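## Task

Remove the cap from the marker whose cap is orange, while the second marker keeps its cap fully seated. Every marker and cap has to finish resting on the desk. At the end the grippers must be open and the arms moved away. The robot must not topple or be left leaning, or the task fails. Anything that stays in place only because the robot is holding it is not counted as done.

## Robot and tools

Robot: a wheeled cart with a differential drive base that cannot move sideways, a pan-tilt head camera, and two five-joint arms (left_arm, right_arm), each ending in a gripper with one fixed jaw and one swinging jaw. Cameras: head_camera, left_wrist_camera, right_wrist_camera.

Frames. The base frame sits on the floor between the drive wheels: x forward, y left, z up, in metres. The cart spans x -0.35 to 0.07 and is 0.53 m wide. The arm pan axes stand at x -0.060, y +0.155 (left) and -0.155 (right); shoulders are about 0.89 m high. A fixed-jaw tip reaches roughly 0.44 m from its pan axis and cannot go below about 0.55 m above the floor. The reported left_hand and right_hand are the fixed-jaw tips in the base frame; a held object sits beside that tip on the swinging-jaw side. Hand axes: z along the fingers, y from swinging jaw toward fixed jaw. base_odometry is measured from where the base started the scene and counts wheel rotation, so slip shows up as travel; heading is radians, positive left, -3.142 to 3.142.

execute_actions. Argument actions is a list with either zero or one action. An action may hold base, joints, or both; these start together. base holds exactly one of: translate_m, a relative straight drive in metres (positive forward, -1.4 to 1.4), or rotate_rad, a relative turn in place in radians (positive counter-clockwise seen from above, -3.2 to 3.2). A base move is counted from the base position in the latest reported state. joints is a single object mapping joint names to absolute target angles in radians; any subset may be given, covering both arms and the head. Ranges: head_pan_rad -3.2 to 3.2 (0 ahead, positive left); head_tilt_rad -0.76 to 1.45 (positive looks down); for each arm: shoulder_pan -1.919 to 1.919, shoulder_lift -1.745 to 1.745, elbow_flex -1.69 to 1.58, wrist_flex -1.658 to 1.658, wrist_roll -2.743 to 2.841, gripper 0 to 1.919. Unknown keys or out-of-range numbers make the whole call rejected with no motion. Joints left out may keep driving to older targets. cameras selects images (null, omitted or ["all"] gives all; [] gives none); the pictures line lists image order. An empty action list simply reports state and images. One action runs at most 15 s.

Arm geometry. Pan: at 0 the left arm points left and the right arm right; positive pans clockwise from above; straight ahead is +1.571 for left, -1.571 for right. Lift, elbow and wrist flex all at 0 give an upper arm near vertical (tilted 0.24 rad outward) with forearm and fingers level; positive values bend downward, and their sum is the finger angle below horizontal (1.571 = pointing down, which needs the forearm no more than 0.08 rad above level). Roll: -1.522 puts jaws closing across the arm plane with the fixed jaw on the left looking outward; 1.619 puts it on the right; 0.049 closes in-plane with the fixed jaw below (level fingers) or toward the pan axis (fingers down). Over furniture with level fingers, keep the fixed jaw on the left so the hand body stays above. Gripper angle to tip gap: 0 → 0.003 m, 0.3 → 0.026, 0.6 → 0.049, 1 → 0.076, 1.919 → 0.106. Commanding about 0.2 rad below the contact angle gives the firmest squeeze; going lower adds nothing and risks tripping. A holding jaw reads off_target; done means empty or a very light grip.

Stowed pose: shoulder_pan -1.75 (left) / 1.75 (right), shoulder_lift 0.05, elbow_flex 1.35, wrist_flex -1.55, wrist_roll -1.52. Stow in two steps (wrists first, then the other three) to avoid jamming on the cart; when leaving stow, do not move the wrists first. Turning with arms stowed needs 0.44 m of free radius; turning or reversing close to the desk can snag the cart and tip it.

Result lines. base_status and joint_status describe how the last accepted action ended: done (reached; for the base, wheels turned the commanded amount), off_target (stopped short and may still push; from load sag, an obstacle or a trip), time_out (gives up and holds). "joint command not followed" means a self-collision check blocked that arm's joint targets (the gripper still moves); those joints then read not_followed and may be retried later. on_its_own lists uncommanded motion. A reported stop cancels later motion calls in the same reply. MOTOR HOT warns from 55 °C; an OVER-TEMPERATURE FAULT at 70 °C halts that arm and lets loaded joints go limp until cooled, with keys marked limit_stop_at_motor_heat; resend those targets afterwards.

Sag and trips. Loaded or extended joints settle below target; offset the next target upward by the observed sag. Hand positions can be off by a few centimetres. A joint held more than about 0.30 rad from its target for around 2 s trips to 20 % torque; thinking time counts, so assume such a joint is tripped. To reset: wait until the reading is steady, then command 0.2 rad from the reading away from the failed target (or 0.04 rad past the range end, or the jaw's end). To stop a blocked joint from pushing, command its current reading. Payload per hand is about 0.4 kg far out, 0.7 kg near the body.

wait: seconds 0 to 10, no new command, returns state and images. zoom_image: camera plus region [x0, y0, x1, y1] in pixels of that camera's latest full image, at most 504 by 504. read_manual: section "licences" only; no motion. finished_scene: scene number; ends the scene irreversibly after the last command is held and reports success.

Avoid: arms or hands striking or pressing each other, dropping or flinging markers or caps off the desk, pulling hard on things in front of the robot (it tips forward easily), shoving the desk, and leaving an object supported only by the gripper.

Each tool is called after ">>>" as name([rows], argument=value, ...), one row to a line, values as JSON.

## Session

>>> execute_actions(actions=[])

Scene clock: 0.00 s.
base_odometry: x=+0.000 y=+0.000 heading=+0.000 (m, m, rad; odometry frame)
base_status: not commanded
joint_positions: head_pan_rad=+0.034 head_tilt_rad=+0.019 left_arm_shoulder_pan_rad=-1.744 left_arm_shoulder_lift_rad=+0.067 left_arm_elbow_flex_rad=+1.395 left_arm_wrist_flex_rad=-1.504 left_arm_wrist_roll_rad=-1.501 left_arm_gripper_rad=+1.920 right_arm_shoulder_pan_rad=+1.759 right_arm_shoulder_lift_rad=+0.073 right_arm_elbow_flex_rad=+1.356 right_arm_wrist_flex_rad=-1.639 right_arm_wrist_roll_rad=-1.493 right_arm_gripper_rad=+1.920
joint_status: not commanded
left_hand: x=-0.3011 y=+0.1051 z=+0.8772 quat_wxyz=(-0.055, -0.689, -0.067, +0.720) (m; base frame)
right_hand: x=-0.3049 y=-0.1161 z=+0.9044 quat_wxyz=(-0.085, +0.627, -0.050, -0.773) (m; base frame)
pictures: head_camera, left_wrist_camera, right_wrist_camera
Images, in order (width x height): head_camera 644x476, left_wrist_camera 644x476, right_wrist_camera 644x476.

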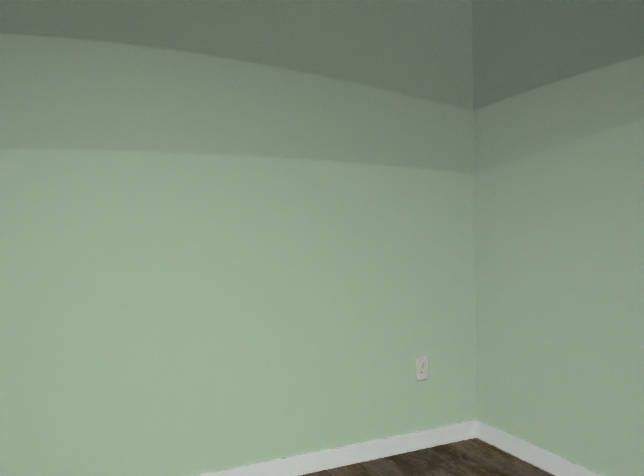

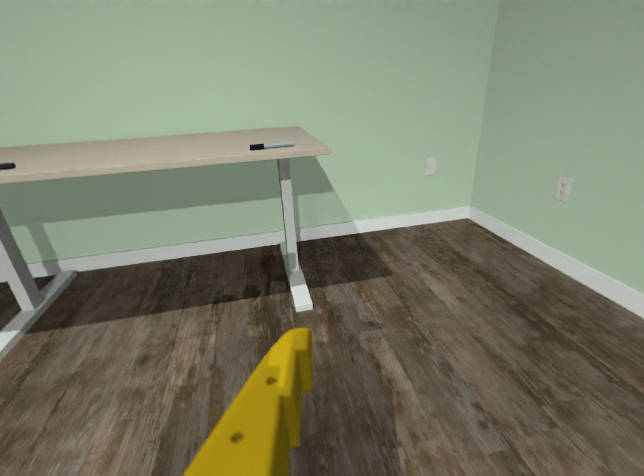

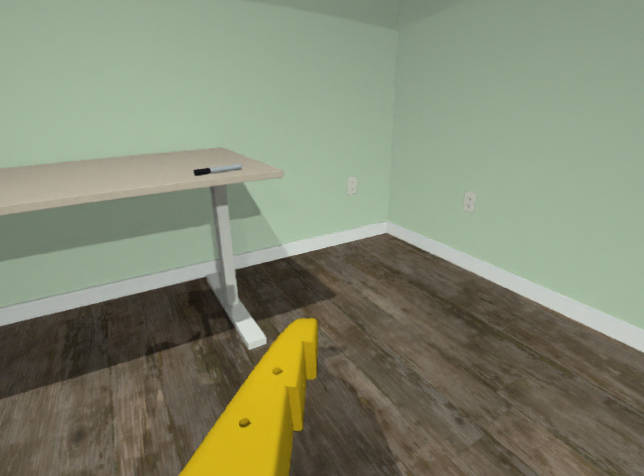

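Desk is behind.

>>> execute_actions([
  {"joints":{"head_pan_rad":3.0,"head_tilt_rad":0.4}},
], cameras=["head_camera"])

Scene clock: 3.00 s.
base_odometry: x=+0.000 y=+0.000 heading=+0.000 (m, m, rad; odometry frame)
base_status: not commanded
joint_positions: head_pan_rad=+2.990 head_tilt_rad=+0.393 left_arm_shoulder_pan_rad=-1.744 left_arm_shoulder_lift_rad=+0.067 left_arm_elbow_flex_rad=+1.395 left_arm_wrist_flex_rad=-1.504 left_arm_wrist_roll_rad=-1.501 left_arm_gripper_rad=+1.920 right_arm_shoulder_pan_rad=+1.759 right_arm_shoulder_lift_rad=+0.073 right_arm_elbow_flex_rad=+1.356 right_arm_wrist_flex_rad=-1.639 right_arm_wrist_roll_rad=-1.493 right_arm_gripper_rad=+1.920
joint_status: all done
left_hand: x=-0.3011 y=+0.1051 z=+0.8772 quat_wxyz=(-0.055, -0.689, -0.067, +0.720) (m; base frame)
right_hand: x=-0.3049 y=-0.1161 z=+0.9044 quat_wxyz=(-0.085, +0.627, -0.050, -0.773) (m; base frame)
pictures: head_camera
Images, in order (width x height): head_camera 644x476.

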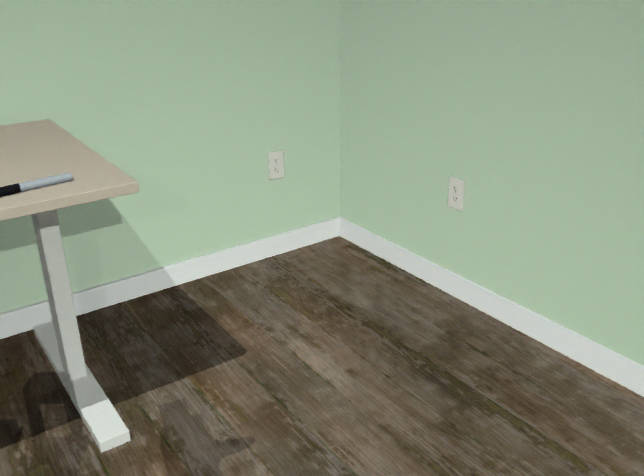

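>>> execute_actions([
  {"joints":{"head_pan_rad":-2.5,"head_tilt_rad":0.4}},
], cameras=["head_camera"])

Scene clock: 7.73 s.
base_odometry: x=+0.000 y=+0.000 heading=+0.000 (m, m, rad; odometry frame)
base_status: not commanded
joint_positions: head_pan_rad=-2.490 head_tilt_rad=+0.393 left_arm_shoulder_pan_rad=-1.744 left_arm_shoulder_lift_rad=+0.067 left_arm_elbow_flex_rad=+1.395 left_arm_wrist_flex_rad=-1.504 left_arm_wrist_roll_rad=-1.501 left_arm_gripper_rad=+1.920 right_arm_shoulder_pan_rad=+1.759 right_arm_shoulder_lift_rad=+0.073 right_arm_elbow_flex_rad=+1.356 right_arm_wrist_flex_rad=-1.639 right_arm_wrist_roll_rad=-1.493 right_arm_gripper_rad=+1.920
joint_status: all done
left_hand: x=-0.3011 y=+0.1051 z=+0.8772 quat_wxyz=(-0.055, -0.689, -0.067, +0.720) (m; base frame)
right_hand: x=-0.3049 y=-0.1161 z=+0.9044 quat_wxyz=(-0.085, +0.627, -0.050, -0.773) (m; base frame)
pictures: head_camera
Images, in order (width x height): head_camera 644x476.

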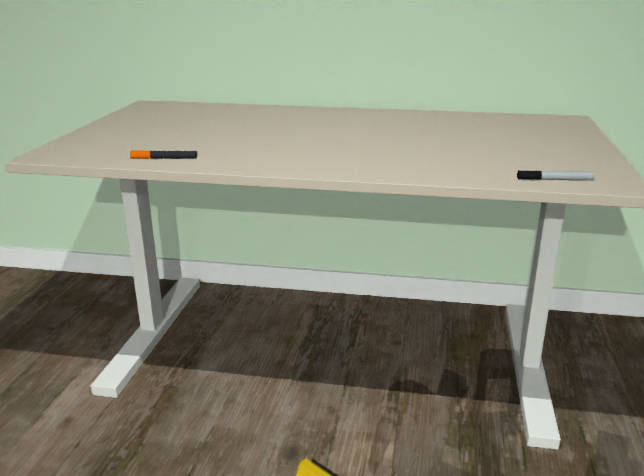

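>>> execute_actions([
  {"base":{"rotate_rad":-1.08},"joints":{"head_pan_rad":-1.5}},
], cameras=[])

>>> execute_actions([
  {"base":{"translate_m":0.71}},
], cameras=[])

>>> execute_actions([
  {"base":{"rotate_rad":-1.57},"joints":{"head_pan_rad":0,"head_tilt_rad":0.45}},
], cameras=["head_camera"])

Scene clock: 11.47 s.
base_odometry: x=-0.001 y=+0.000 heading=-1.079 (m, m, rad; odometry frame)
base_status: done
joint_positions: head_pan_rad=-1.510 head_tilt_rad=+0.393 left_arm_shoulder_pan_rad=-1.744 left_arm_shoulder_lift_rad=+0.067 left_arm_elbow_flex_rad=+1.395 left_arm_wrist_flex_rad=-1.504 left_arm_wrist_roll_rad=-1.501 left_arm_gripper_rad=+1.920 right_arm_shoulder_pan_rad=+1.759 right_arm_shoulder_lift_rad=+0.073 right_arm_elbow_flex_rad=+1.356 right_arm_wrist_flex_rad=-1.639 right_arm_wrist_roll_rad=-1.493 right_arm_gripper_rad=+1.920
joint_status: all done
left_hand: x=-0.3011 y=+0.1051 z=+0.8772 quat_wxyz=(-0.055, -0.689, -0.067, +0.720) (m; base frame)
right_hand: x=-0.3049 y=-0.1161 z=+0.9044 quat_wxyz=(-0.085, +0.627, -0.050, -0.773) (m; base frame)
pictures: none
No camera images: the call's "cameras" was empty. Leave "cameras" out to get every camera's image.

Scene clock: 15.93 s.
base_odometry: x=+0.333 y=-0.627 heading=-1.080 (m, m, rad; odometry frame)
base_status: done
joint_positions: head_pan_rad=-1.510 head_tilt_rad=+0.393 left_arm_shoulder_pan_rad=-1.744 left_arm_shoulder_lift_rad=+0.067 left_arm_elbow_flex_rad=+1.395 left_arm_wrist_flex_rad=-1.504 left_arm_wrist_roll_rad=-1.501 left_arm_gripper_rad=+1.920 right_arm_shoulder_pan_rad=+1.759 right_arm_shoulder_lift_rad=+0.073 right_arm_elbow_flex_rad=+1.356 right_arm_wrist_flex_rad=-1.639 right_arm_wrist_roll_rad=-1.493 right_arm_gripper_rad=+1.920
joint_status: not commanded
left_hand: x=-0.3011 y=+0.1051 z=+0.8772 quat_wxyz=(-0.055, -0.689, -0.067, +0.720) (m; base frame)
right_hand: x=-0.3049 y=-0.1161 z=+0.9044 quat_wxyz=(-0.085, +0.627, -0.050, -0.773) (m; base frame)
pictures: none
No camera images: the call's "cameras" was empty. Leave "cameras" out to get every camera's image.

Scene clock: 18.60 s.
base_odometry: x=+0.333 y=-0.626 heading=-2.650 (m, m, rad; odometry frame)
base_status: done
joint_positions: head_pan_rad=-0.010 head_tilt_rad=+0.443 left_arm_shoulder_pan_rad=-1.744 left_arm_shoulder_lift_rad=+0.067 left_arm_elbow_flex_rad=+1.395 left_arm_wrist_flex_rad=-1.504 left_arm_wrist_roll_rad=-1.501 left_arm_gripper_rad=+1.920 right_arm_shoulder_pan_rad=+1.759 right_arm_shoulder_lift_rad=+0.073 right_arm_elbow_flex_rad=+1.356 right_arm_wrist_flex_rad=-1.639 right_arm_wrist_roll_rad=-1.493 right_arm_gripper_rad=+1.920
joint_status: all done
left_hand: x=-0.3011 y=+0.1051 z=+0.8772 quat_wxyz=(-0.055, -0.689, -0.067, +0.720) (m; base frame)
right_hand: x=-0.3049 y=-0.1161 z=+0.9044 quat_wxyz=(-0.085, +0.627, -0.050, -0.773) (m; base frame)
pictures: head_camera
Images, in order (width x height): head_camera 644x476.

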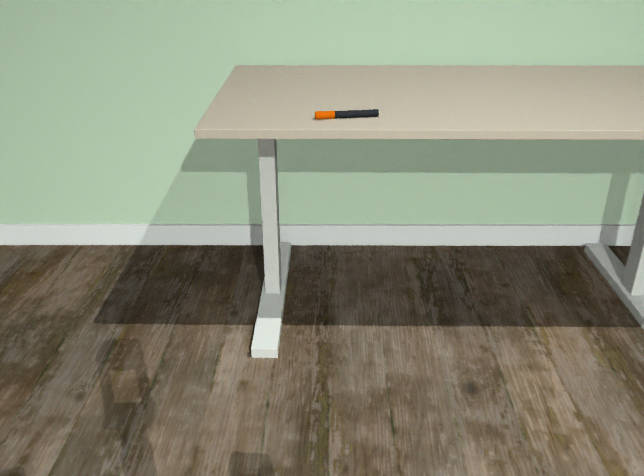

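>>> execute_actions([
  {"base":{"translate_m":1.15},"joints":{"head_tilt_rad":0.8}},
], cameras=["head_camera"])

Scene clock: 25.73 s.
base_odometry: x=-0.682 y=-1.168 heading=-2.649 (m, m, rad; odometry frame)
base_status: done
joint_positions: head_pan_rad=-0.010 head_tilt_rad=+0.795 left_arm_shoulder_pan_rad=-1.744 left_arm_shoulder_lift_rad=+0.067 left_arm_elbow_flex_rad=+1.395 left_arm_wrist_flex_rad=-1.504 left_arm_wrist_roll_rad=-1.501 left_arm_gripper_rad=+1.920 right_arm_shoulder_pan_rad=+1.759 right_arm_shoulder_lift_rad=+0.073 right_arm_elbow_flex_rad=+1.356 right_arm_wrist_flex_rad=-1.639 right_arm_wrist_roll_rad=-1.493 right_arm_gripper_rad=+1.920
joint_status: all done
left_hand: x=-0.3011 y=+0.1051 z=+0.8772 quat_wxyz=(-0.055, -0.689, -0.067, +0.720) (m; base frame)
right_hand: x=-0.3049 y=-0.1161 z=+0.9044 quat_wxyz=(-0.085, +0.627, -0.050, -0.773) (m; base frame)
pictures: head_camera
Images, in order (width x height): head_camera 644x476.

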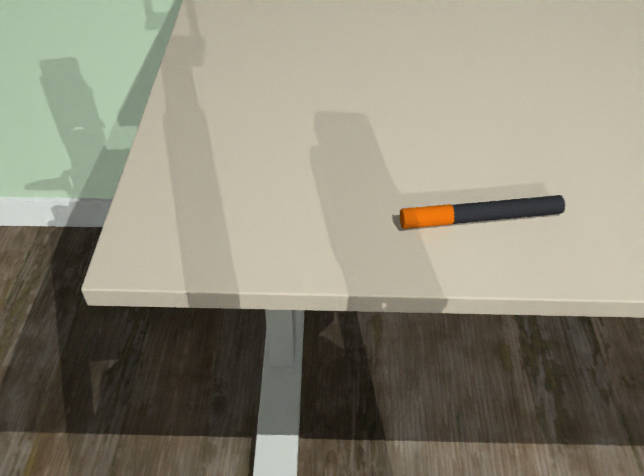

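>>> execute_actions([
  {"base":{"rotate_rad":0.5}},
], cameras=[])

>>> execute_actions([
  {"base":{"translate_m":-0.32}},
], cameras=[])

>>> execute_actions([
  {"base":{"rotate_rad":-0.5},"joints":{"left_arm_shoulder_pan_rad":1.2,"right_arm_shoulder_pan_rad":-1.2,"left_arm_shoulder_lift_rad":-0.3,"right_arm_shoulder_lift_rad":-0.3,"left_arm_elbow_flex_rad":0.3,"right_arm_elbow_flex_rad":0.3,"head_tilt_rad":0.6}},
], cameras=["head_camera"])

Scene clock: 28.23 s.
base_odometry: x=-0.681 y=-1.167 heading=-2.150 (m, m, rad; odometry frame)
base_status: done
joint_positions: head_pan_rad=-0.010 head_tilt_rad=+0.795 left_arm_shoulder_pan_rad=-1.744 left_arm_shoulder_lift_rad=+0.067 left_arm_elbow_flex_rad=+1.395 left_arm_wrist_flex_rad=-1.504 left_arm_wrist_roll_rad=-1.501 left_arm_gripper_rad=+1.920 right_arm_shoulder_pan_rad=+1.759 right_arm_shoulder_lift_rad=+0.073 right_arm_elbow_flex_rad=+1.356 right_arm_wrist_flex_rad=-1.639 right_arm_wrist_roll_rad=-1.493 right_arm_gripper_rad=+1.920
joint_status: not commanded
left_hand: x=-0.3011 y=+0.1051 z=+0.8772 quat_wxyz=(-0.055, -0.689, -0.067, +0.720) (m; base frame)
right_hand: x=-0.3049 y=-0.1161 z=+0.9044 quat_wxyz=(-0.085, +0.627, -0.050, -0.773) (m; base frame)
pictures: none
No camera images: the call's "cameras" was empty. Leave "cameras" out to get every camera's image.

Scene clock: 30.70 s.
base_odometry: x=-0.507 y=-0.899 heading=-2.147 (m, m, rad; odometry frame)
base_status: done
joint_positions: head_pan_rad=-0.010 head_tilt_rad=+0.795 left_arm_shoulder_pan_rad=-1.744 left_arm_shoulder_lift_rad=+0.067 left_arm_elbow_flex_rad=+1.395 left_arm_wrist_flex_rad=-1.504 left_arm_wrist_roll_rad=-1.501 left_arm_gripper_rad=+1.920 right_arm_shoulder_pan_rad=+1.759 right_arm_shoulder_lift_rad=+0.073 right_arm_elbow_flex_rad=+1.356 right_arm_wrist_flex_rad=-1.639 right_arm_wrist_roll_rad=-1.493 right_arm_gripper_rad=+1.920
joint_status: not commanded
left_hand: x=-0.3011 y=+0.1051 z=+0.8772 quat_wxyz=(-0.055, -0.689, -0.067, +0.720) (m; base frame)
right_hand: x=-0.3049 y=-0.1161 z=+0.9044 quat_wxyz=(-0.085, +0.627, -0.050, -0.773) (m; base frame)
pictures: none
No camera images: the call's "cameras" was empty. Leave "cameras" out to get every camera's image.

Scene clock: 33.60 s.
base_odometry: x=-0.507 y=-0.898 heading=-2.646 (m, m, rad; odometry frame)
base_status: done
joint_positions: head_pan_rad=-0.010 head_tilt_rad=+0.614 left_arm_shoulder_pan_rad=+1.192 left_arm_shoulder_lift_rad=-0.270 left_arm_elbow_flex_rad=+0.329 left_arm_wrist_flex_rad=-1.504 left_arm_wrist_roll_rad=-1.501 left_arm_gripper_rad=+1.920 right_arm_shoulder_pan_rad=-1.189 right_arm_shoulder_lift_rad=-0.270 right_arm_elbow_flex_rad=+0.334 right_arm_wrist_flex_rad=-1.639 right_arm_wrist_roll_rad=-1.493 right_arm_gripper_rad=+1.920
joint_status: all done
left_hand: x=+0.1070 y=+0.2297 z=+1.1665 quat_wxyz=(+0.982, -0.012, +0.062, +0.178) (m; base frame)
right_hand: x=+0.0933 y=-0.2082 z=+1.1670 quat_wxyz=(+0.979, +0.000, -0.002, -0.204) (m; base frame)
pictures: head_camera
Images, in order (width x height): head_camera 644x476.

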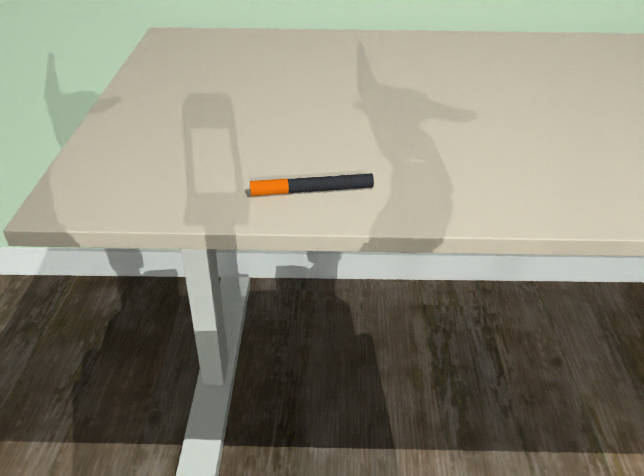

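>>> execute_actions([
  {"base":{"translate_m":0.3},"joints":{"head_tilt_rad":1.1,"left_arm_wrist_roll_rad":0.05,"right_arm_wrist_roll_rad":0.05,"left_arm_wrist_flex_rad":0.5,"right_arm_wrist_flex_rad":0.5,"left_arm_gripper_rad":0.8,"right_arm_gripper_rad":0.8}},
])

Scene clock: 36.47 s.
base_odometry: x=-0.771 y=-1.040 heading=-2.648 (m, m, rad; odometry frame)
base_status: done
joint_positions: head_pan_rad=-0.010 head_tilt_rad=+1.095 left_arm_shoulder_pan_rad=+1.194 left_arm_shoulder_lift_rad=-0.272 left_arm_elbow_flex_rad=+0.329 left_arm_wrist_flex_rad=+0.498 left_arm_wrist_roll_rad=+0.043 left_arm_gripper_rad=+0.810 right_arm_shoulder_pan_rad=-1.190 right_arm_shoulder_lift_rad=-0.273 right_arm_elbow_flex_rad=+0.333 right_arm_wrist_flex_rad=+0.499 right_arm_wrist_roll_rad=+0.040 right_arm_gripper_rad=+0.809
joint_status: all done
left_hand: x=+0.2138 y=+0.2630 z=+0.9161 quat_wxyz=(+0.403, -0.721, +0.493, -0.272) (m; base frame)
right_hand: x=+0.2128 y=-0.2644 z=+0.9153 quat_wxyz=(+0.274, -0.487, +0.726, -0.400) (m; base frame)
pictures: head_camera, left_wrist_camera, right_wrist_camera
Images, in order (width x height): head_camera 644x476, left_wrist_camera 644x476, right_wrist_camera 644x476.

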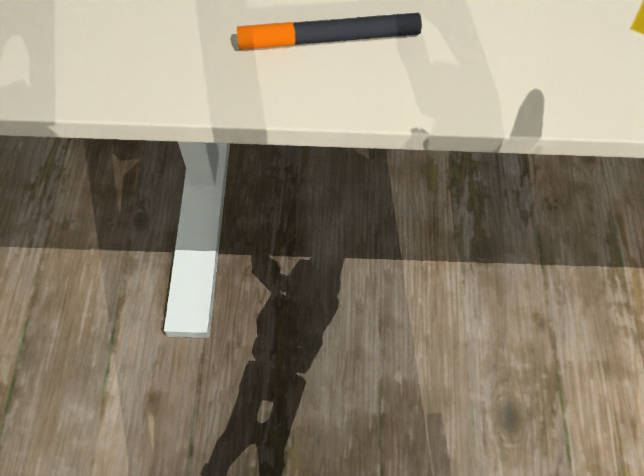

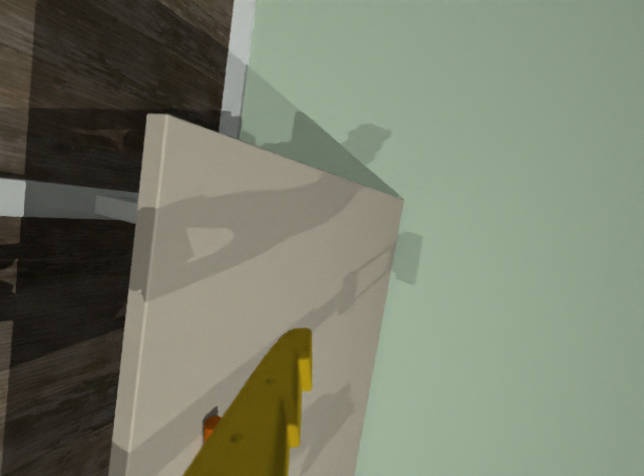

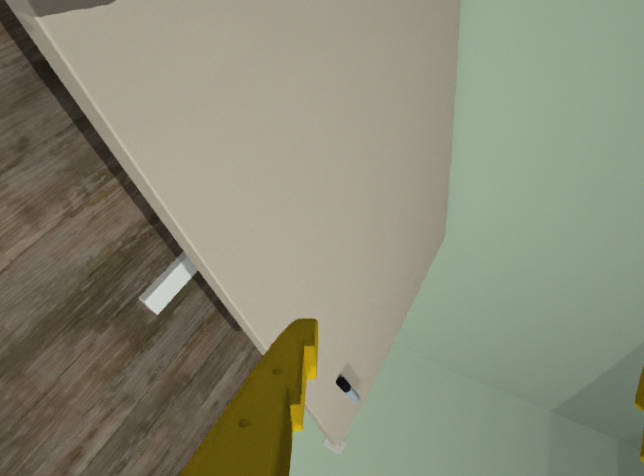

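>>> execute_actions([
  {"joints":{"head_tilt_rad":0.9,"left_arm_shoulder_pan_rad":1.8,"right_arm_shoulder_pan_rad":-1.85,"left_arm_shoulder_lift_rad":0.6,"right_arm_shoulder_lift_rad":0.6,"left_arm_elbow_flex_rad":-0.75,"right_arm_elbow_flex_rad":-0.75,"left_arm_wrist_flex_rad":1.5,"right_arm_wrist_flex_rad":1.5,"left_arm_wrist_roll_rad":0.05,"right_arm_wrist_roll_rad":2.8}},
])

Scene clock: 40.40 s.
base_odometry: x=-0.771 y=-1.040 heading=-2.648 (m, m, rad; odometry frame)
base_status: not commanded
joint_positions: head_pan_rad=-0.010 head_tilt_rad=+0.915 left_arm_shoulder_pan_rad=+1.792 left_arm_shoulder_lift_rad=+0.615 left_arm_elbow_flex_rad=-0.720 left_arm_wrist_flex_rad=+1.495 left_arm_wrist_roll_rad=+0.043 left_arm_gripper_rad=+0.810 right_arm_shoulder_pan_rad=-1.839 right_arm_shoulder_lift_rad=+0.616 right_arm_elbow_flex_rad=-0.713 right_arm_wrist_flex_rad=+1.493 right_arm_wrist_roll_rad=+2.790 right_arm_gripper_rad=+0.809
joint_status: all done
left_hand: x=+0.2062 y=+0.0947 z=+0.8299 quat_wxyz=(+0.057, -0.620, +0.779, -0.070) (m; base frame)
right_hand: x=+0.2177 y=-0.0817 z=+0.8311 quat_wxyz=(-0.038, -0.749, -0.657, -0.078) (m; base frame)
pictures: head_camera, left_wrist_camera, right_wrist_camera
Images, in order (width x height): head_camera 644x476, left_wrist_camera 644x476, right_wrist_camera 644x476.

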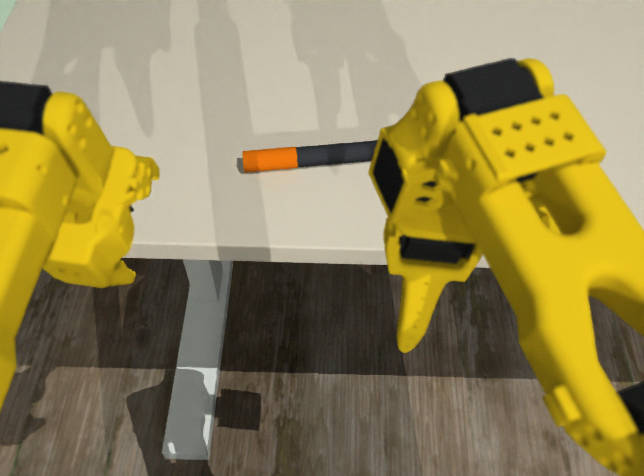

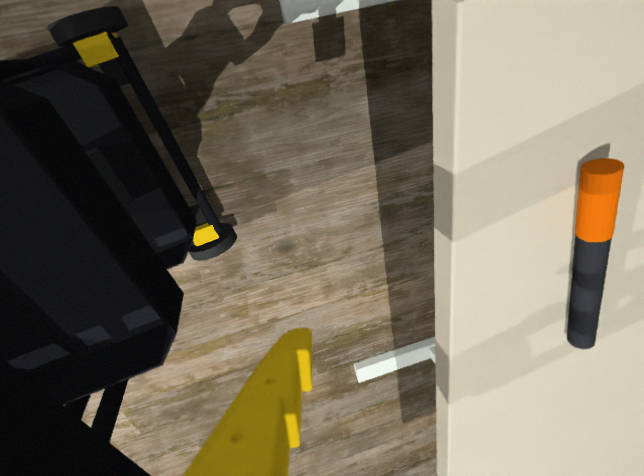

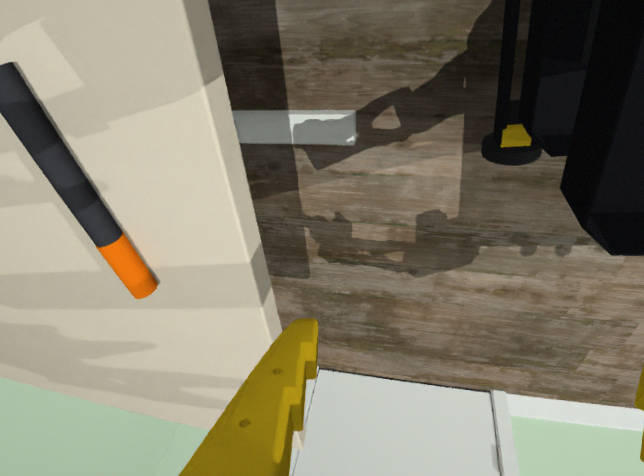

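>>> execute_actions([
  {"base":{"translate_m":0.19},"joints":{"left_arm_wrist_roll_rad":0.38,"right_arm_wrist_roll_rad":2.84,"left_arm_shoulder_pan_rad":1.87,"right_arm_shoulder_pan_rad":-1.9,"head_tilt_rad":1.1}},
])

Scene clock: 42.97 s.
base_odometry: x=-0.939 y=-1.130 heading=-2.649 (m, m, rad; odometry frame)
base_status: done
joint_positions: head_pan_rad=-0.010 head_tilt_rad=+1.095 left_arm_shoulder_pan_rad=+1.863 left_arm_shoulder_lift_rad=+0.615 left_arm_elbow_flex_rad=-0.720 left_arm_wrist_flex_rad=+1.495 left_arm_wrist_roll_rad=+0.372 left_arm_gripper_rad=+0.810 right_arm_shoulder_pan_rad=-1.888 right_arm_shoulder_lift_rad=+0.616 right_arm_elbow_flex_rad=-0.715 right_arm_wrist_flex_rad=+1.495 right_arm_wrist_roll_rad=+2.830 right_arm_gripper_rad=+0.809
joint_status: all done
left_hand: x=+0.2010 y=+0.0735 z=+0.8300 quat_wxyz=(+0.042, -0.715, +0.693, -0.080) (m; base frame)
right_hand: x=+0.2138 y=-0.0679 z=+0.8313 quat_wxyz=(-0.038, -0.719, -0.689, -0.079) (m; base frame)
pictures: head_camera, left_wrist_camera, right_wrist_camera
Images, in order (width x height): head_camera 644x476, left_wrist_camera 644x476, right_wrist_camera 644x476.

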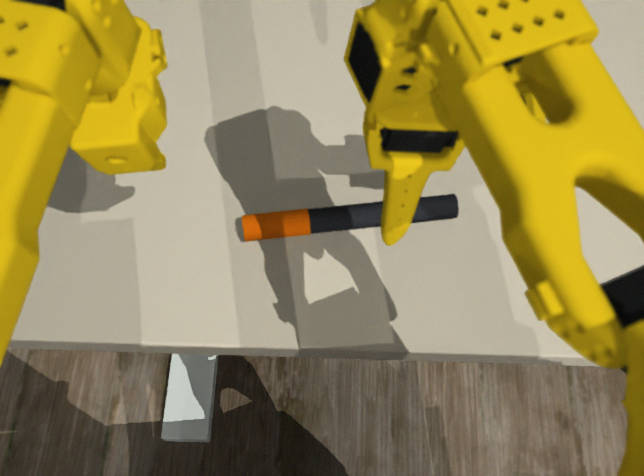

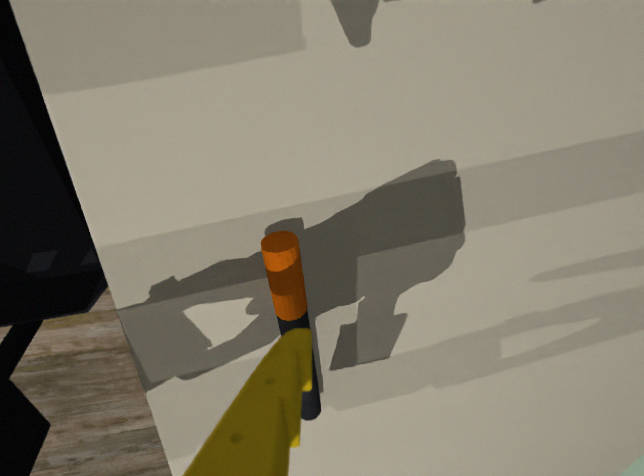

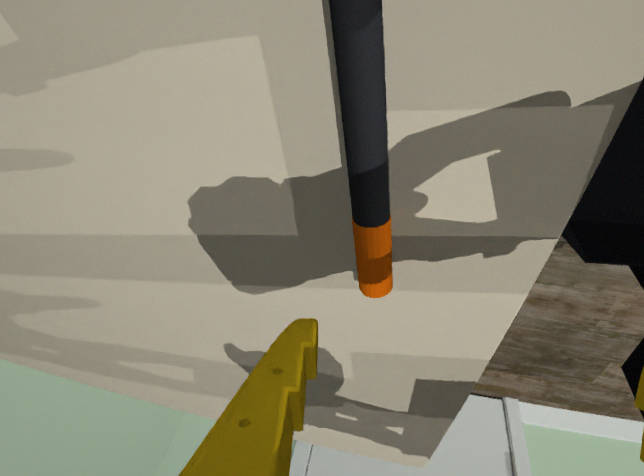

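>>> execute_actions([
  {"joints":{"left_arm_shoulder_pan_rad":1.919,"left_arm_shoulder_lift_rad":0.85,"left_arm_elbow_flex_rad":-0.95,"right_arm_shoulder_lift_rad":0.85,"right_arm_elbow_flex_rad":-0.95,"right_arm_wrist_flex_rad":1.45,"left_arm_wrist_flex_rad":1.5}},
])

Scene clock: 46.10 s.
base_odometry: x=-0.939 y=-1.130 heading=-2.649 (m, m, rad; odometry frame)
base_status: not commanded
joint_positions: head_pan_rad=-0.010 head_tilt_rad=+1.095 left_arm_shoulder_pan_rad=+1.912 left_arm_shoulder_lift_rad=+0.868 left_arm_elbow_flex_rad=-0.920 left_arm_wrist_flex_rad=+1.495 left_arm_wrist_roll_rad=+0.372 left_arm_gripper_rad=+0.810 right_arm_shoulder_pan_rad=-1.888 right_arm_shoulder_lift_rad=+0.870 right_arm_elbow_flex_rad=-0.914 right_arm_wrist_flex_rad=+1.456 right_arm_wrist_roll_rad=+2.830 right_arm_gripper_rad=+0.809
joint_status: all done
left_hand: x=+0.2047 y=+0.0580 z=+0.7974 quat_wxyz=(+0.028, -0.699, +0.712, -0.057) (m; base frame)
right_hand: x=+0.2276 y=-0.0633 z=+0.7992 quat_wxyz=(-0.034, -0.720, -0.690, -0.072) (m; base frame)
pictures: head_camera, left_wrist_camera, right_wrist_camera
Images, in order (width x height): head_camera 644x476, left_wrist_camera 644x476, right_wrist_camera 644x476.

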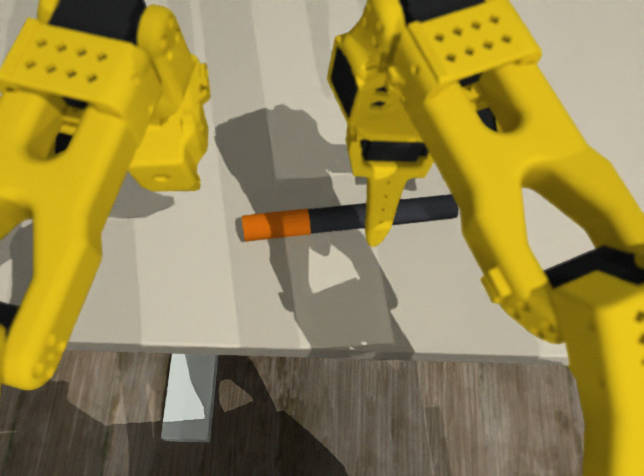

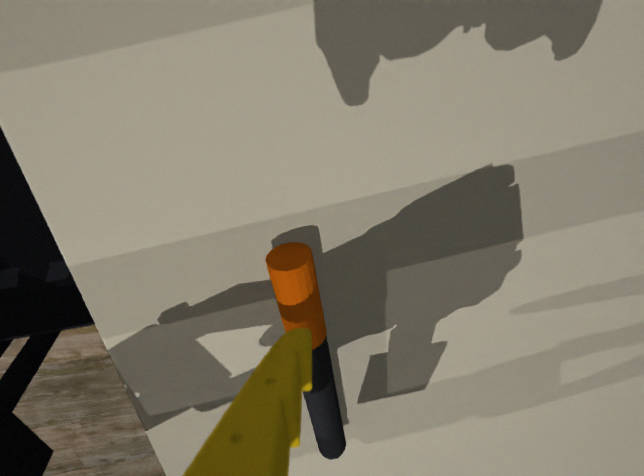

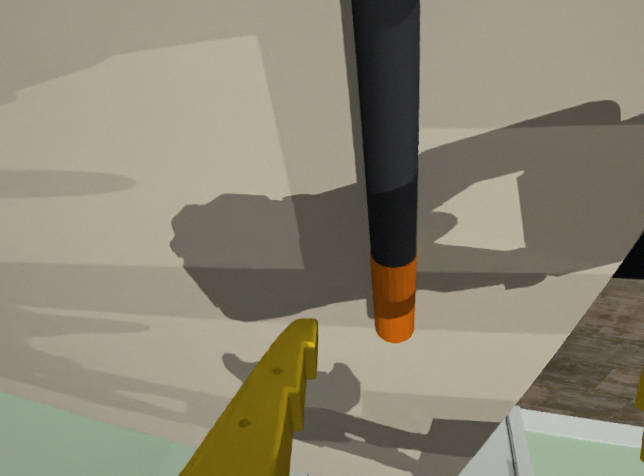

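>>> execute_actions([
  {"base":{"translate_m":-0.025}},
], cameras=[])

>>> execute_actions([
  {"base":{"rotate_rad":-0.13},"joints":{"left_arm_wrist_roll_rad":0.5,"right_arm_gripper_rad":1.0}},
])

Scene clock: 48.13 s.
base_odometry: x=-0.916 y=-1.118 heading=-2.649 (m, m, rad; odometry frame)
base_status: done
joint_positions: head_pan_rad=-0.010 head_tilt_rad=+1.095 left_arm_shoulder_pan_rad=+1.913 left_arm_shoulder_lift_rad=+0.868 left_arm_elbow_flex_rad=-0.920 left_arm_wrist_flex_rad=+1.495 left_arm_wrist_roll_rad=+0.372 left_arm_gripper_rad=+0.810 right_arm_shoulder_pan_rad=-1.890 right_arm_shoulder_lift_rad=+0.871 right_arm_elbow_flex_rad=-0.914 right_arm_wrist_flex_rad=+1.456 right_arm_wrist_roll_rad=+2.830 right_arm_gripper_rad=+0.809
joint_status: not commanded
left_hand: x=+0.2045 y=+0.0576 z=+0.7974 quat_wxyz=(+0.028, -0.699, +0.713, -0.057) (m; base frame)
right_hand: x=+0.2273 y=-0.0629 z=+0.7987 quat_wxyz=(-0.034, -0.719, -0.690, -0.071) (m; base frame)
pictures: none
No camera images: the call's "cameras" was empty. Leave "cameras" out to get every camera's image.

Scene clock: 48.97 s.
base_odometry: x=-0.917 y=-1.118 heading=-2.780 (m, m, rad; odometry frame)
base_status: done
joint_positions: head_pan_rad=-0.010 head_tilt_rad=+1.095 left_arm_shoulder_pan_rad=+1.913 left_arm_shoulder_lift_rad=+0.868 left_arm_elbow_flex_rad=-0.920 left_arm_wrist_flex_rad=+1.495 left_arm_wrist_roll_rad=+0.493 left_arm_gripper_rad=+0.810 right_arm_shoulder_pan_rad=-1.890 right_arm_shoulder_lift_rad=+0.871 right_arm_elbow_flex_rad=-0.914 right_arm_wrist_flex_rad=+1.456 right_arm_wrist_roll_rad=+2.830 right_arm_gripper_rad=+0.991
joint_status: all done
left_hand: x=+0.2046 y=+0.0566 z=+0.7975 quat_wxyz=(+0.024, -0.741, +0.669, -0.059) (m; base frame)
right_hand: x=+0.2273 y=-0.0629 z=+0.7987 quat_wxyz=(-0.034, -0.719, -0.690, -0.071) (m; base frame)
pictures: head_camera, left_wrist_camera, right_wrist_camera
Images, in order (width x height): head_camera 644x476, left_wrist_camera 644x476, right_wrist_camera 644x476.

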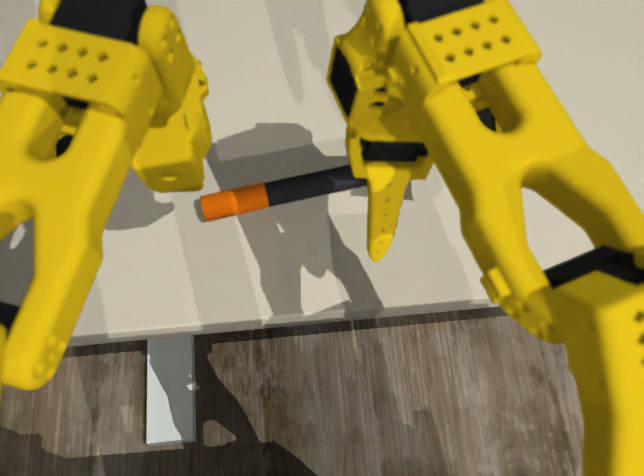

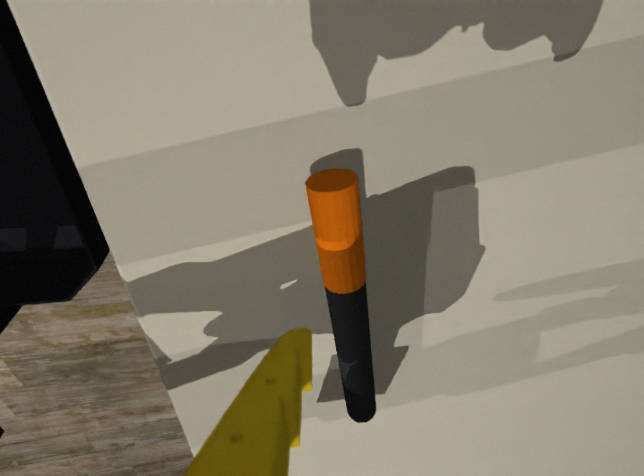

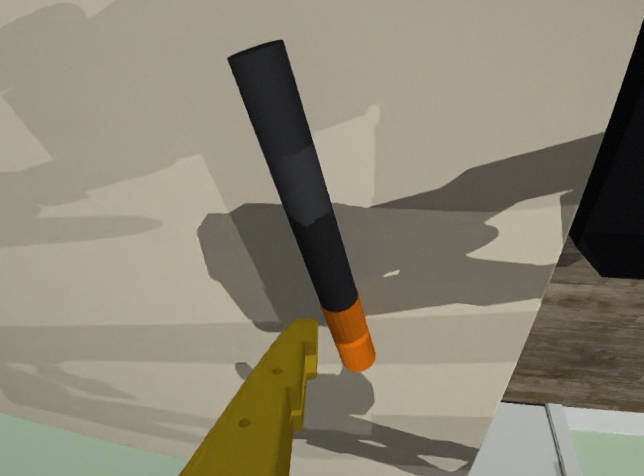

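>>> execute_actions([
  {"joints":{"left_arm_shoulder_lift_rad":1.03,"left_arm_elbow_flex_rad":-1.03,"right_arm_shoulder_lift_rad":1.03,"right_arm_elbow_flex_rad":-1.03,"right_arm_wrist_flex_rad":1.45,"left_arm_wrist_flex_rad":1.52}},
])

Scene clock: 50.27 s.
base_odometry: x=-0.917 y=-1.118 heading=-2.780 (m, m, rad; odometry frame)
base_status: not commanded
joint_positions: head_pan_rad=-0.010 head_tilt_rad=+1.095 left_arm_shoulder_pan_rad=+1.913 left_arm_shoulder_lift_rad=+1.049 left_arm_elbow_flex_rad=-1.001 left_arm_wrist_flex_rad=+1.515 left_arm_wrist_roll_rad=+0.493 left_arm_gripper_rad=+0.810 right_arm_shoulder_pan_rad=-1.890 right_arm_shoulder_lift_rad=+1.051 right_arm_elbow_flex_rad=-0.996 right_arm_wrist_flex_rad=+1.456 right_arm_wrist_roll_rad=+2.830 right_arm_gripper_rad=+0.991
joint_status: all done
left_hand: x=+0.1941 y=+0.0604 z=+0.7640 quat_wxyz=(+0.001, -0.742, +0.670, -0.004) (m; base frame)
right_hand: x=+0.2200 y=-0.0654 z=+0.7636 quat_wxyz=(-0.013, -0.721, -0.692, -0.027) (m; base frame)
pictures: head_camera, left_wrist_camera, right_wrist_camera
Images, in order (width x height): head_camera 644x476, left_wrist_camera 644x476, right_wrist_camera 644x476.

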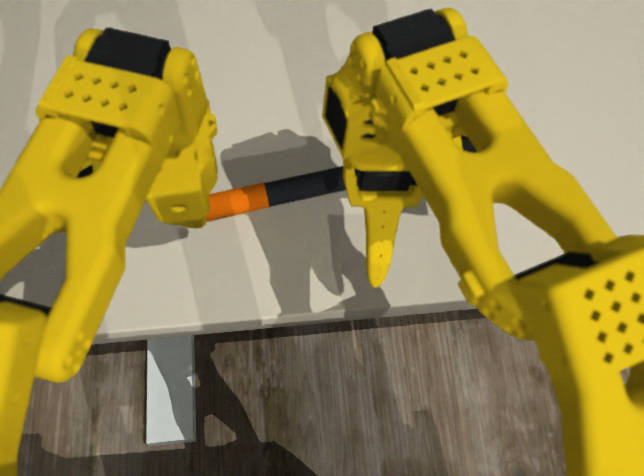

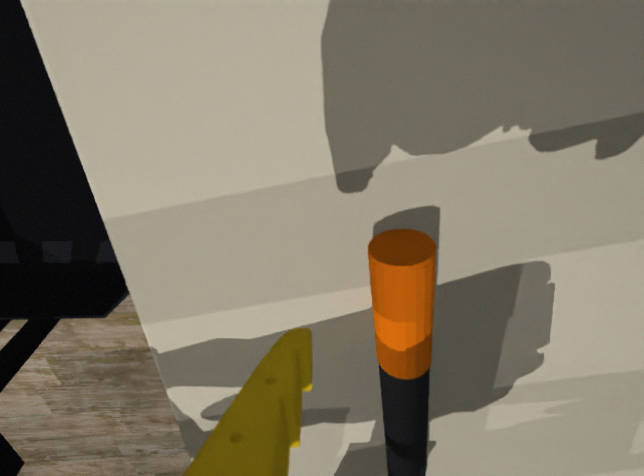

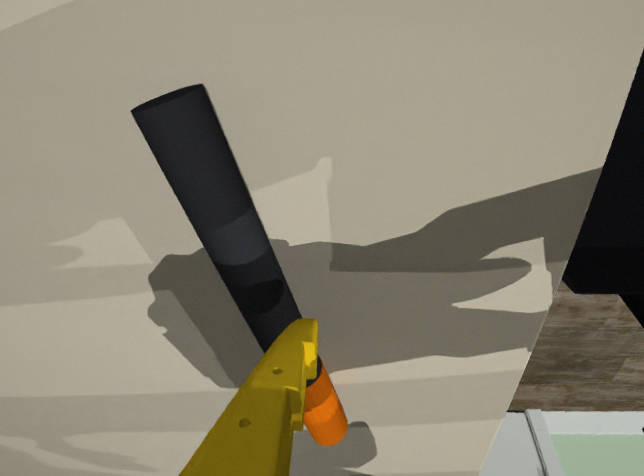

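>>> execute_actions([
  {"joints":{"right_arm_shoulder_lift_rad":1.0,"right_arm_wrist_flex_rad":1.25,"right_arm_gripper_rad":1.2,"left_arm_wrist_flex_rad":1.45}},
])

Scene clock: 51.57 s.
base_odometry: x=-0.917 y=-1.118 heading=-2.780 (m, m, rad; odometry frame)
base_status: not commanded
joint_positions: head_pan_rad=-0.010 head_tilt_rad=+1.095 left_arm_shoulder_pan_rad=+1.913 left_arm_shoulder_lift_rad=+1.049 left_arm_elbow_flex_rad=-1.001 left_arm_wrist_flex_rad=+1.457 left_arm_wrist_roll_rad=+0.493 left_arm_gripper_rad=+0.810 right_arm_shoulder_pan_rad=-1.890 right_arm_shoulder_lift_rad=+1.051 right_arm_elbow_flex_rad=-0.996 right_arm_wrist_flex_rad=+1.258 right_arm_wrist_roll_rad=+2.830 right_arm_gripper_rad=+1.191
joint_status: all done
left_hand: x=+0.2030 y=+0.0572 z=+0.7640 quat_wxyz=(+0.013, -0.742, +0.670, -0.031) (m; base frame)
right_hand: x=+0.2495 y=-0.0556 z=+0.7701 quat_wxyz=(-0.055, -0.715, -0.687, -0.116) (m; base frame)
pictures: head_camera, left_wrist_camera, right_wrist_camera
Images, in order (width x height): head_camera 644x476, left_wrist_camera 644x476, right_wrist_camera 644x476.

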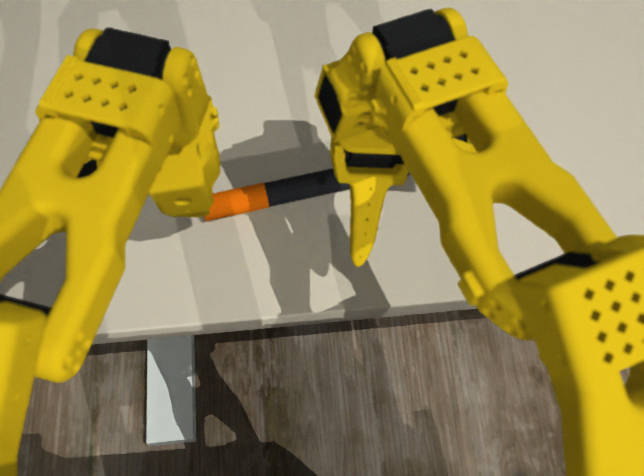

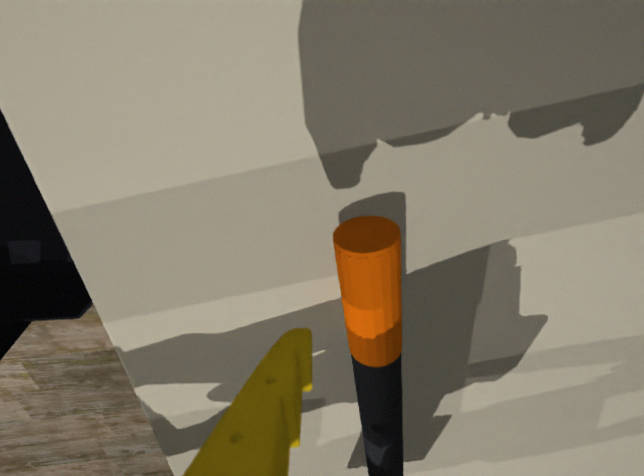

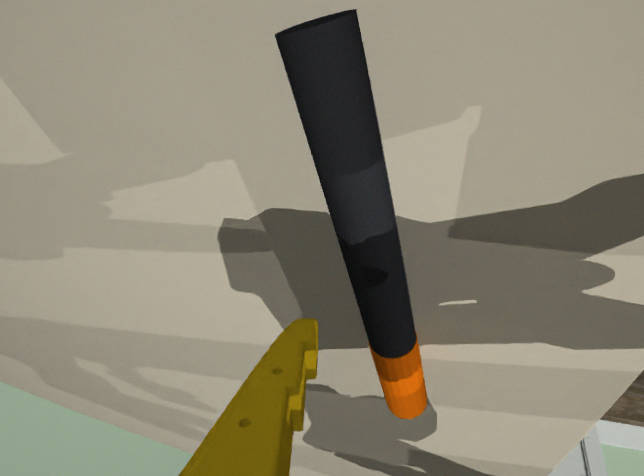

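>>> execute_actions([
  {"joints":{"right_arm_elbow_flex_rad":-0.88,"right_arm_wrist_flex_rad":1.12,"left_arm_elbow_flex_rad":-0.92,"left_arm_wrist_flex_rad":1.35}},
])

Scene clock: 52.77 s.
base_odometry: x=-0.917 y=-1.118 heading=-2.780 (m, m, rad; odometry frame)
base_status: not commanded
joint_positions: head_pan_rad=-0.010 head_tilt_rad=+1.095 left_arm_shoulder_pan_rad=+1.913 left_arm_shoulder_lift_rad=+1.050 left_arm_elbow_flex_rad=-0.915 left_arm_wrist_flex_rad=+1.359 left_arm_wrist_roll_rad=+0.493 left_arm_gripper_rad=+0.810 right_arm_shoulder_pan_rad=-1.890 right_arm_shoulder_lift_rad=+1.051 right_arm_elbow_flex_rad=-0.874 right_arm_wrist_flex_rad=+1.128 right_arm_wrist_roll_rad=+2.830 right_arm_gripper_rad=+1.191
joint_status: all done
left_hand: x=+0.2040 y=+0.0568 z=+0.7520 quat_wxyz=(+0.015, -0.742, +0.670, -0.036) (m; base frame)
right_hand: x=+0.2497 y=-0.0556 z=+0.7543 quat_wxyz=(-0.057, -0.715, -0.686, -0.120) (m; base frame)
pictures: head_camera, left_wrist_camera, right_wrist_camera
Images, in order (width x height): head_camera 644x476, left_wrist_camera 644x476, right_wrist_camera 644x476.

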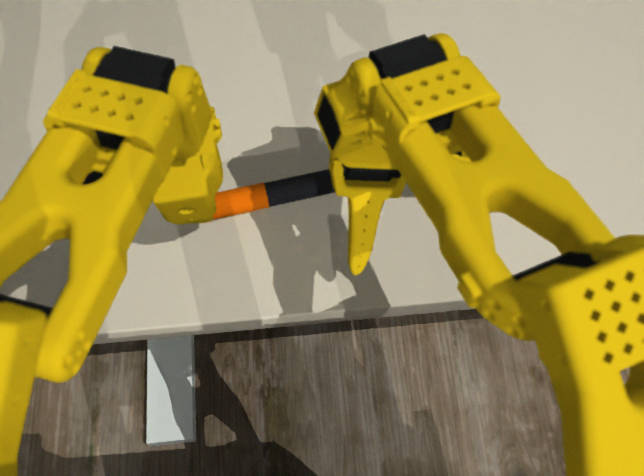

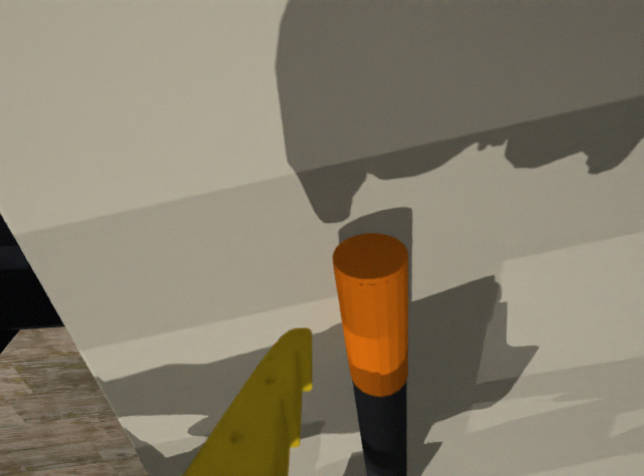

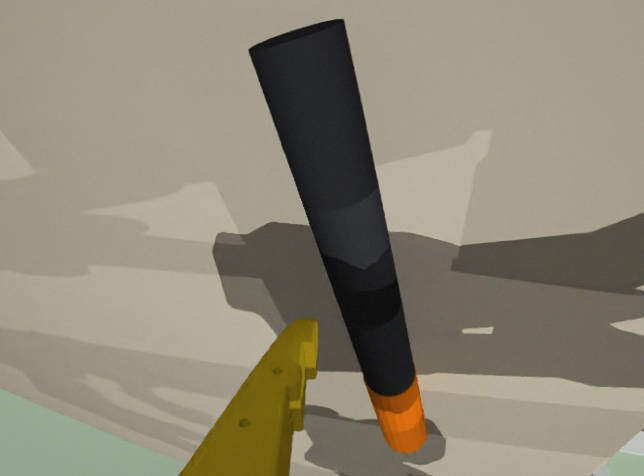

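>>> execute_actions([
  {"joints":{"right_arm_elbow_flex_rad":-0.78,"right_arm_wrist_flex_rad":1.02,"left_arm_elbow_flex_rad":-0.82,"left_arm_wrist_flex_rad":1.25,"right_arm_shoulder_pan_rad":-1.82}},
])

Scene clock: 53.80 s.
base_odometry: x=-0.917 y=-1.118 heading=-2.780 (m, m, rad; odometry frame)
base_status: not commanded
joint_positions: head_pan_rad=-0.010 head_tilt_rad=+1.095 left_arm_shoulder_pan_rad=+1.913 left_arm_shoulder_lift_rad=+1.050 left_arm_elbow_flex_rad=-0.815 left_arm_wrist_flex_rad=+1.257 left_arm_wrist_roll_rad=+0.493 left_arm_gripper_rad=+0.810 right_arm_shoulder_pan_rad=-1.832 right_arm_shoulder_lift_rad=+1.051 right_arm_elbow_flex_rad=-0.776 right_arm_wrist_flex_rad=+1.030 right_arm_wrist_roll_rad=+2.830 right_arm_gripper_rad=+1.191
joint_status: all done
left_hand: x=+0.2024 y=+0.0574 z=+0.7387 quat_wxyz=(+0.015, -0.742, +0.670, -0.036) (m; base frame)
right_hand: x=+0.2526 y=-0.0744 z=+0.7412 quat_wxyz=(-0.061, -0.735, -0.665, -0.118) (m; base frame)
pictures: head_camera, left_wrist_camera, right_wrist_camera
Images, in order (width x height): head_camera 644x476, left_wrist_camera 644x476, right_wrist_camera 644x476.

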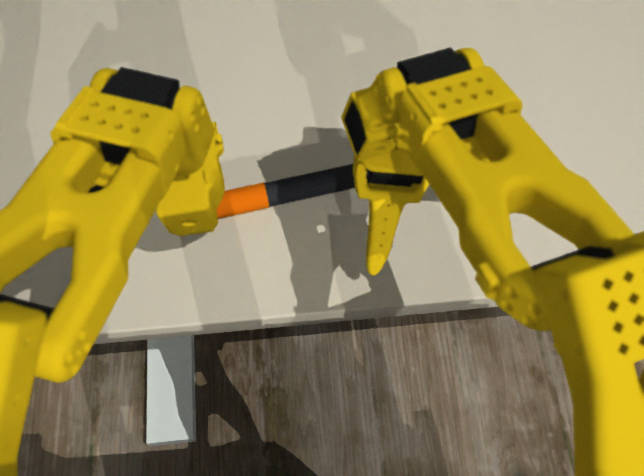

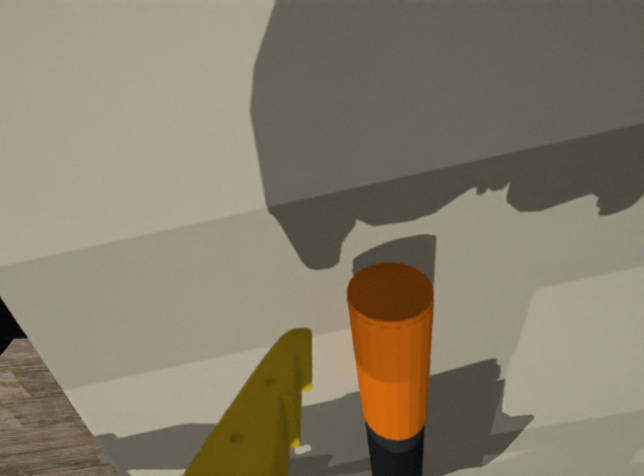

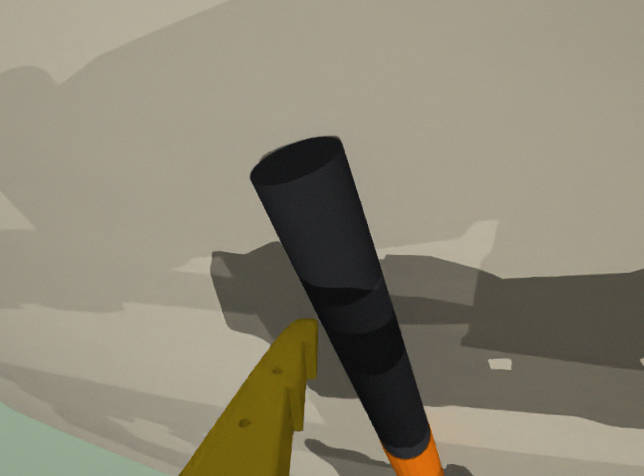

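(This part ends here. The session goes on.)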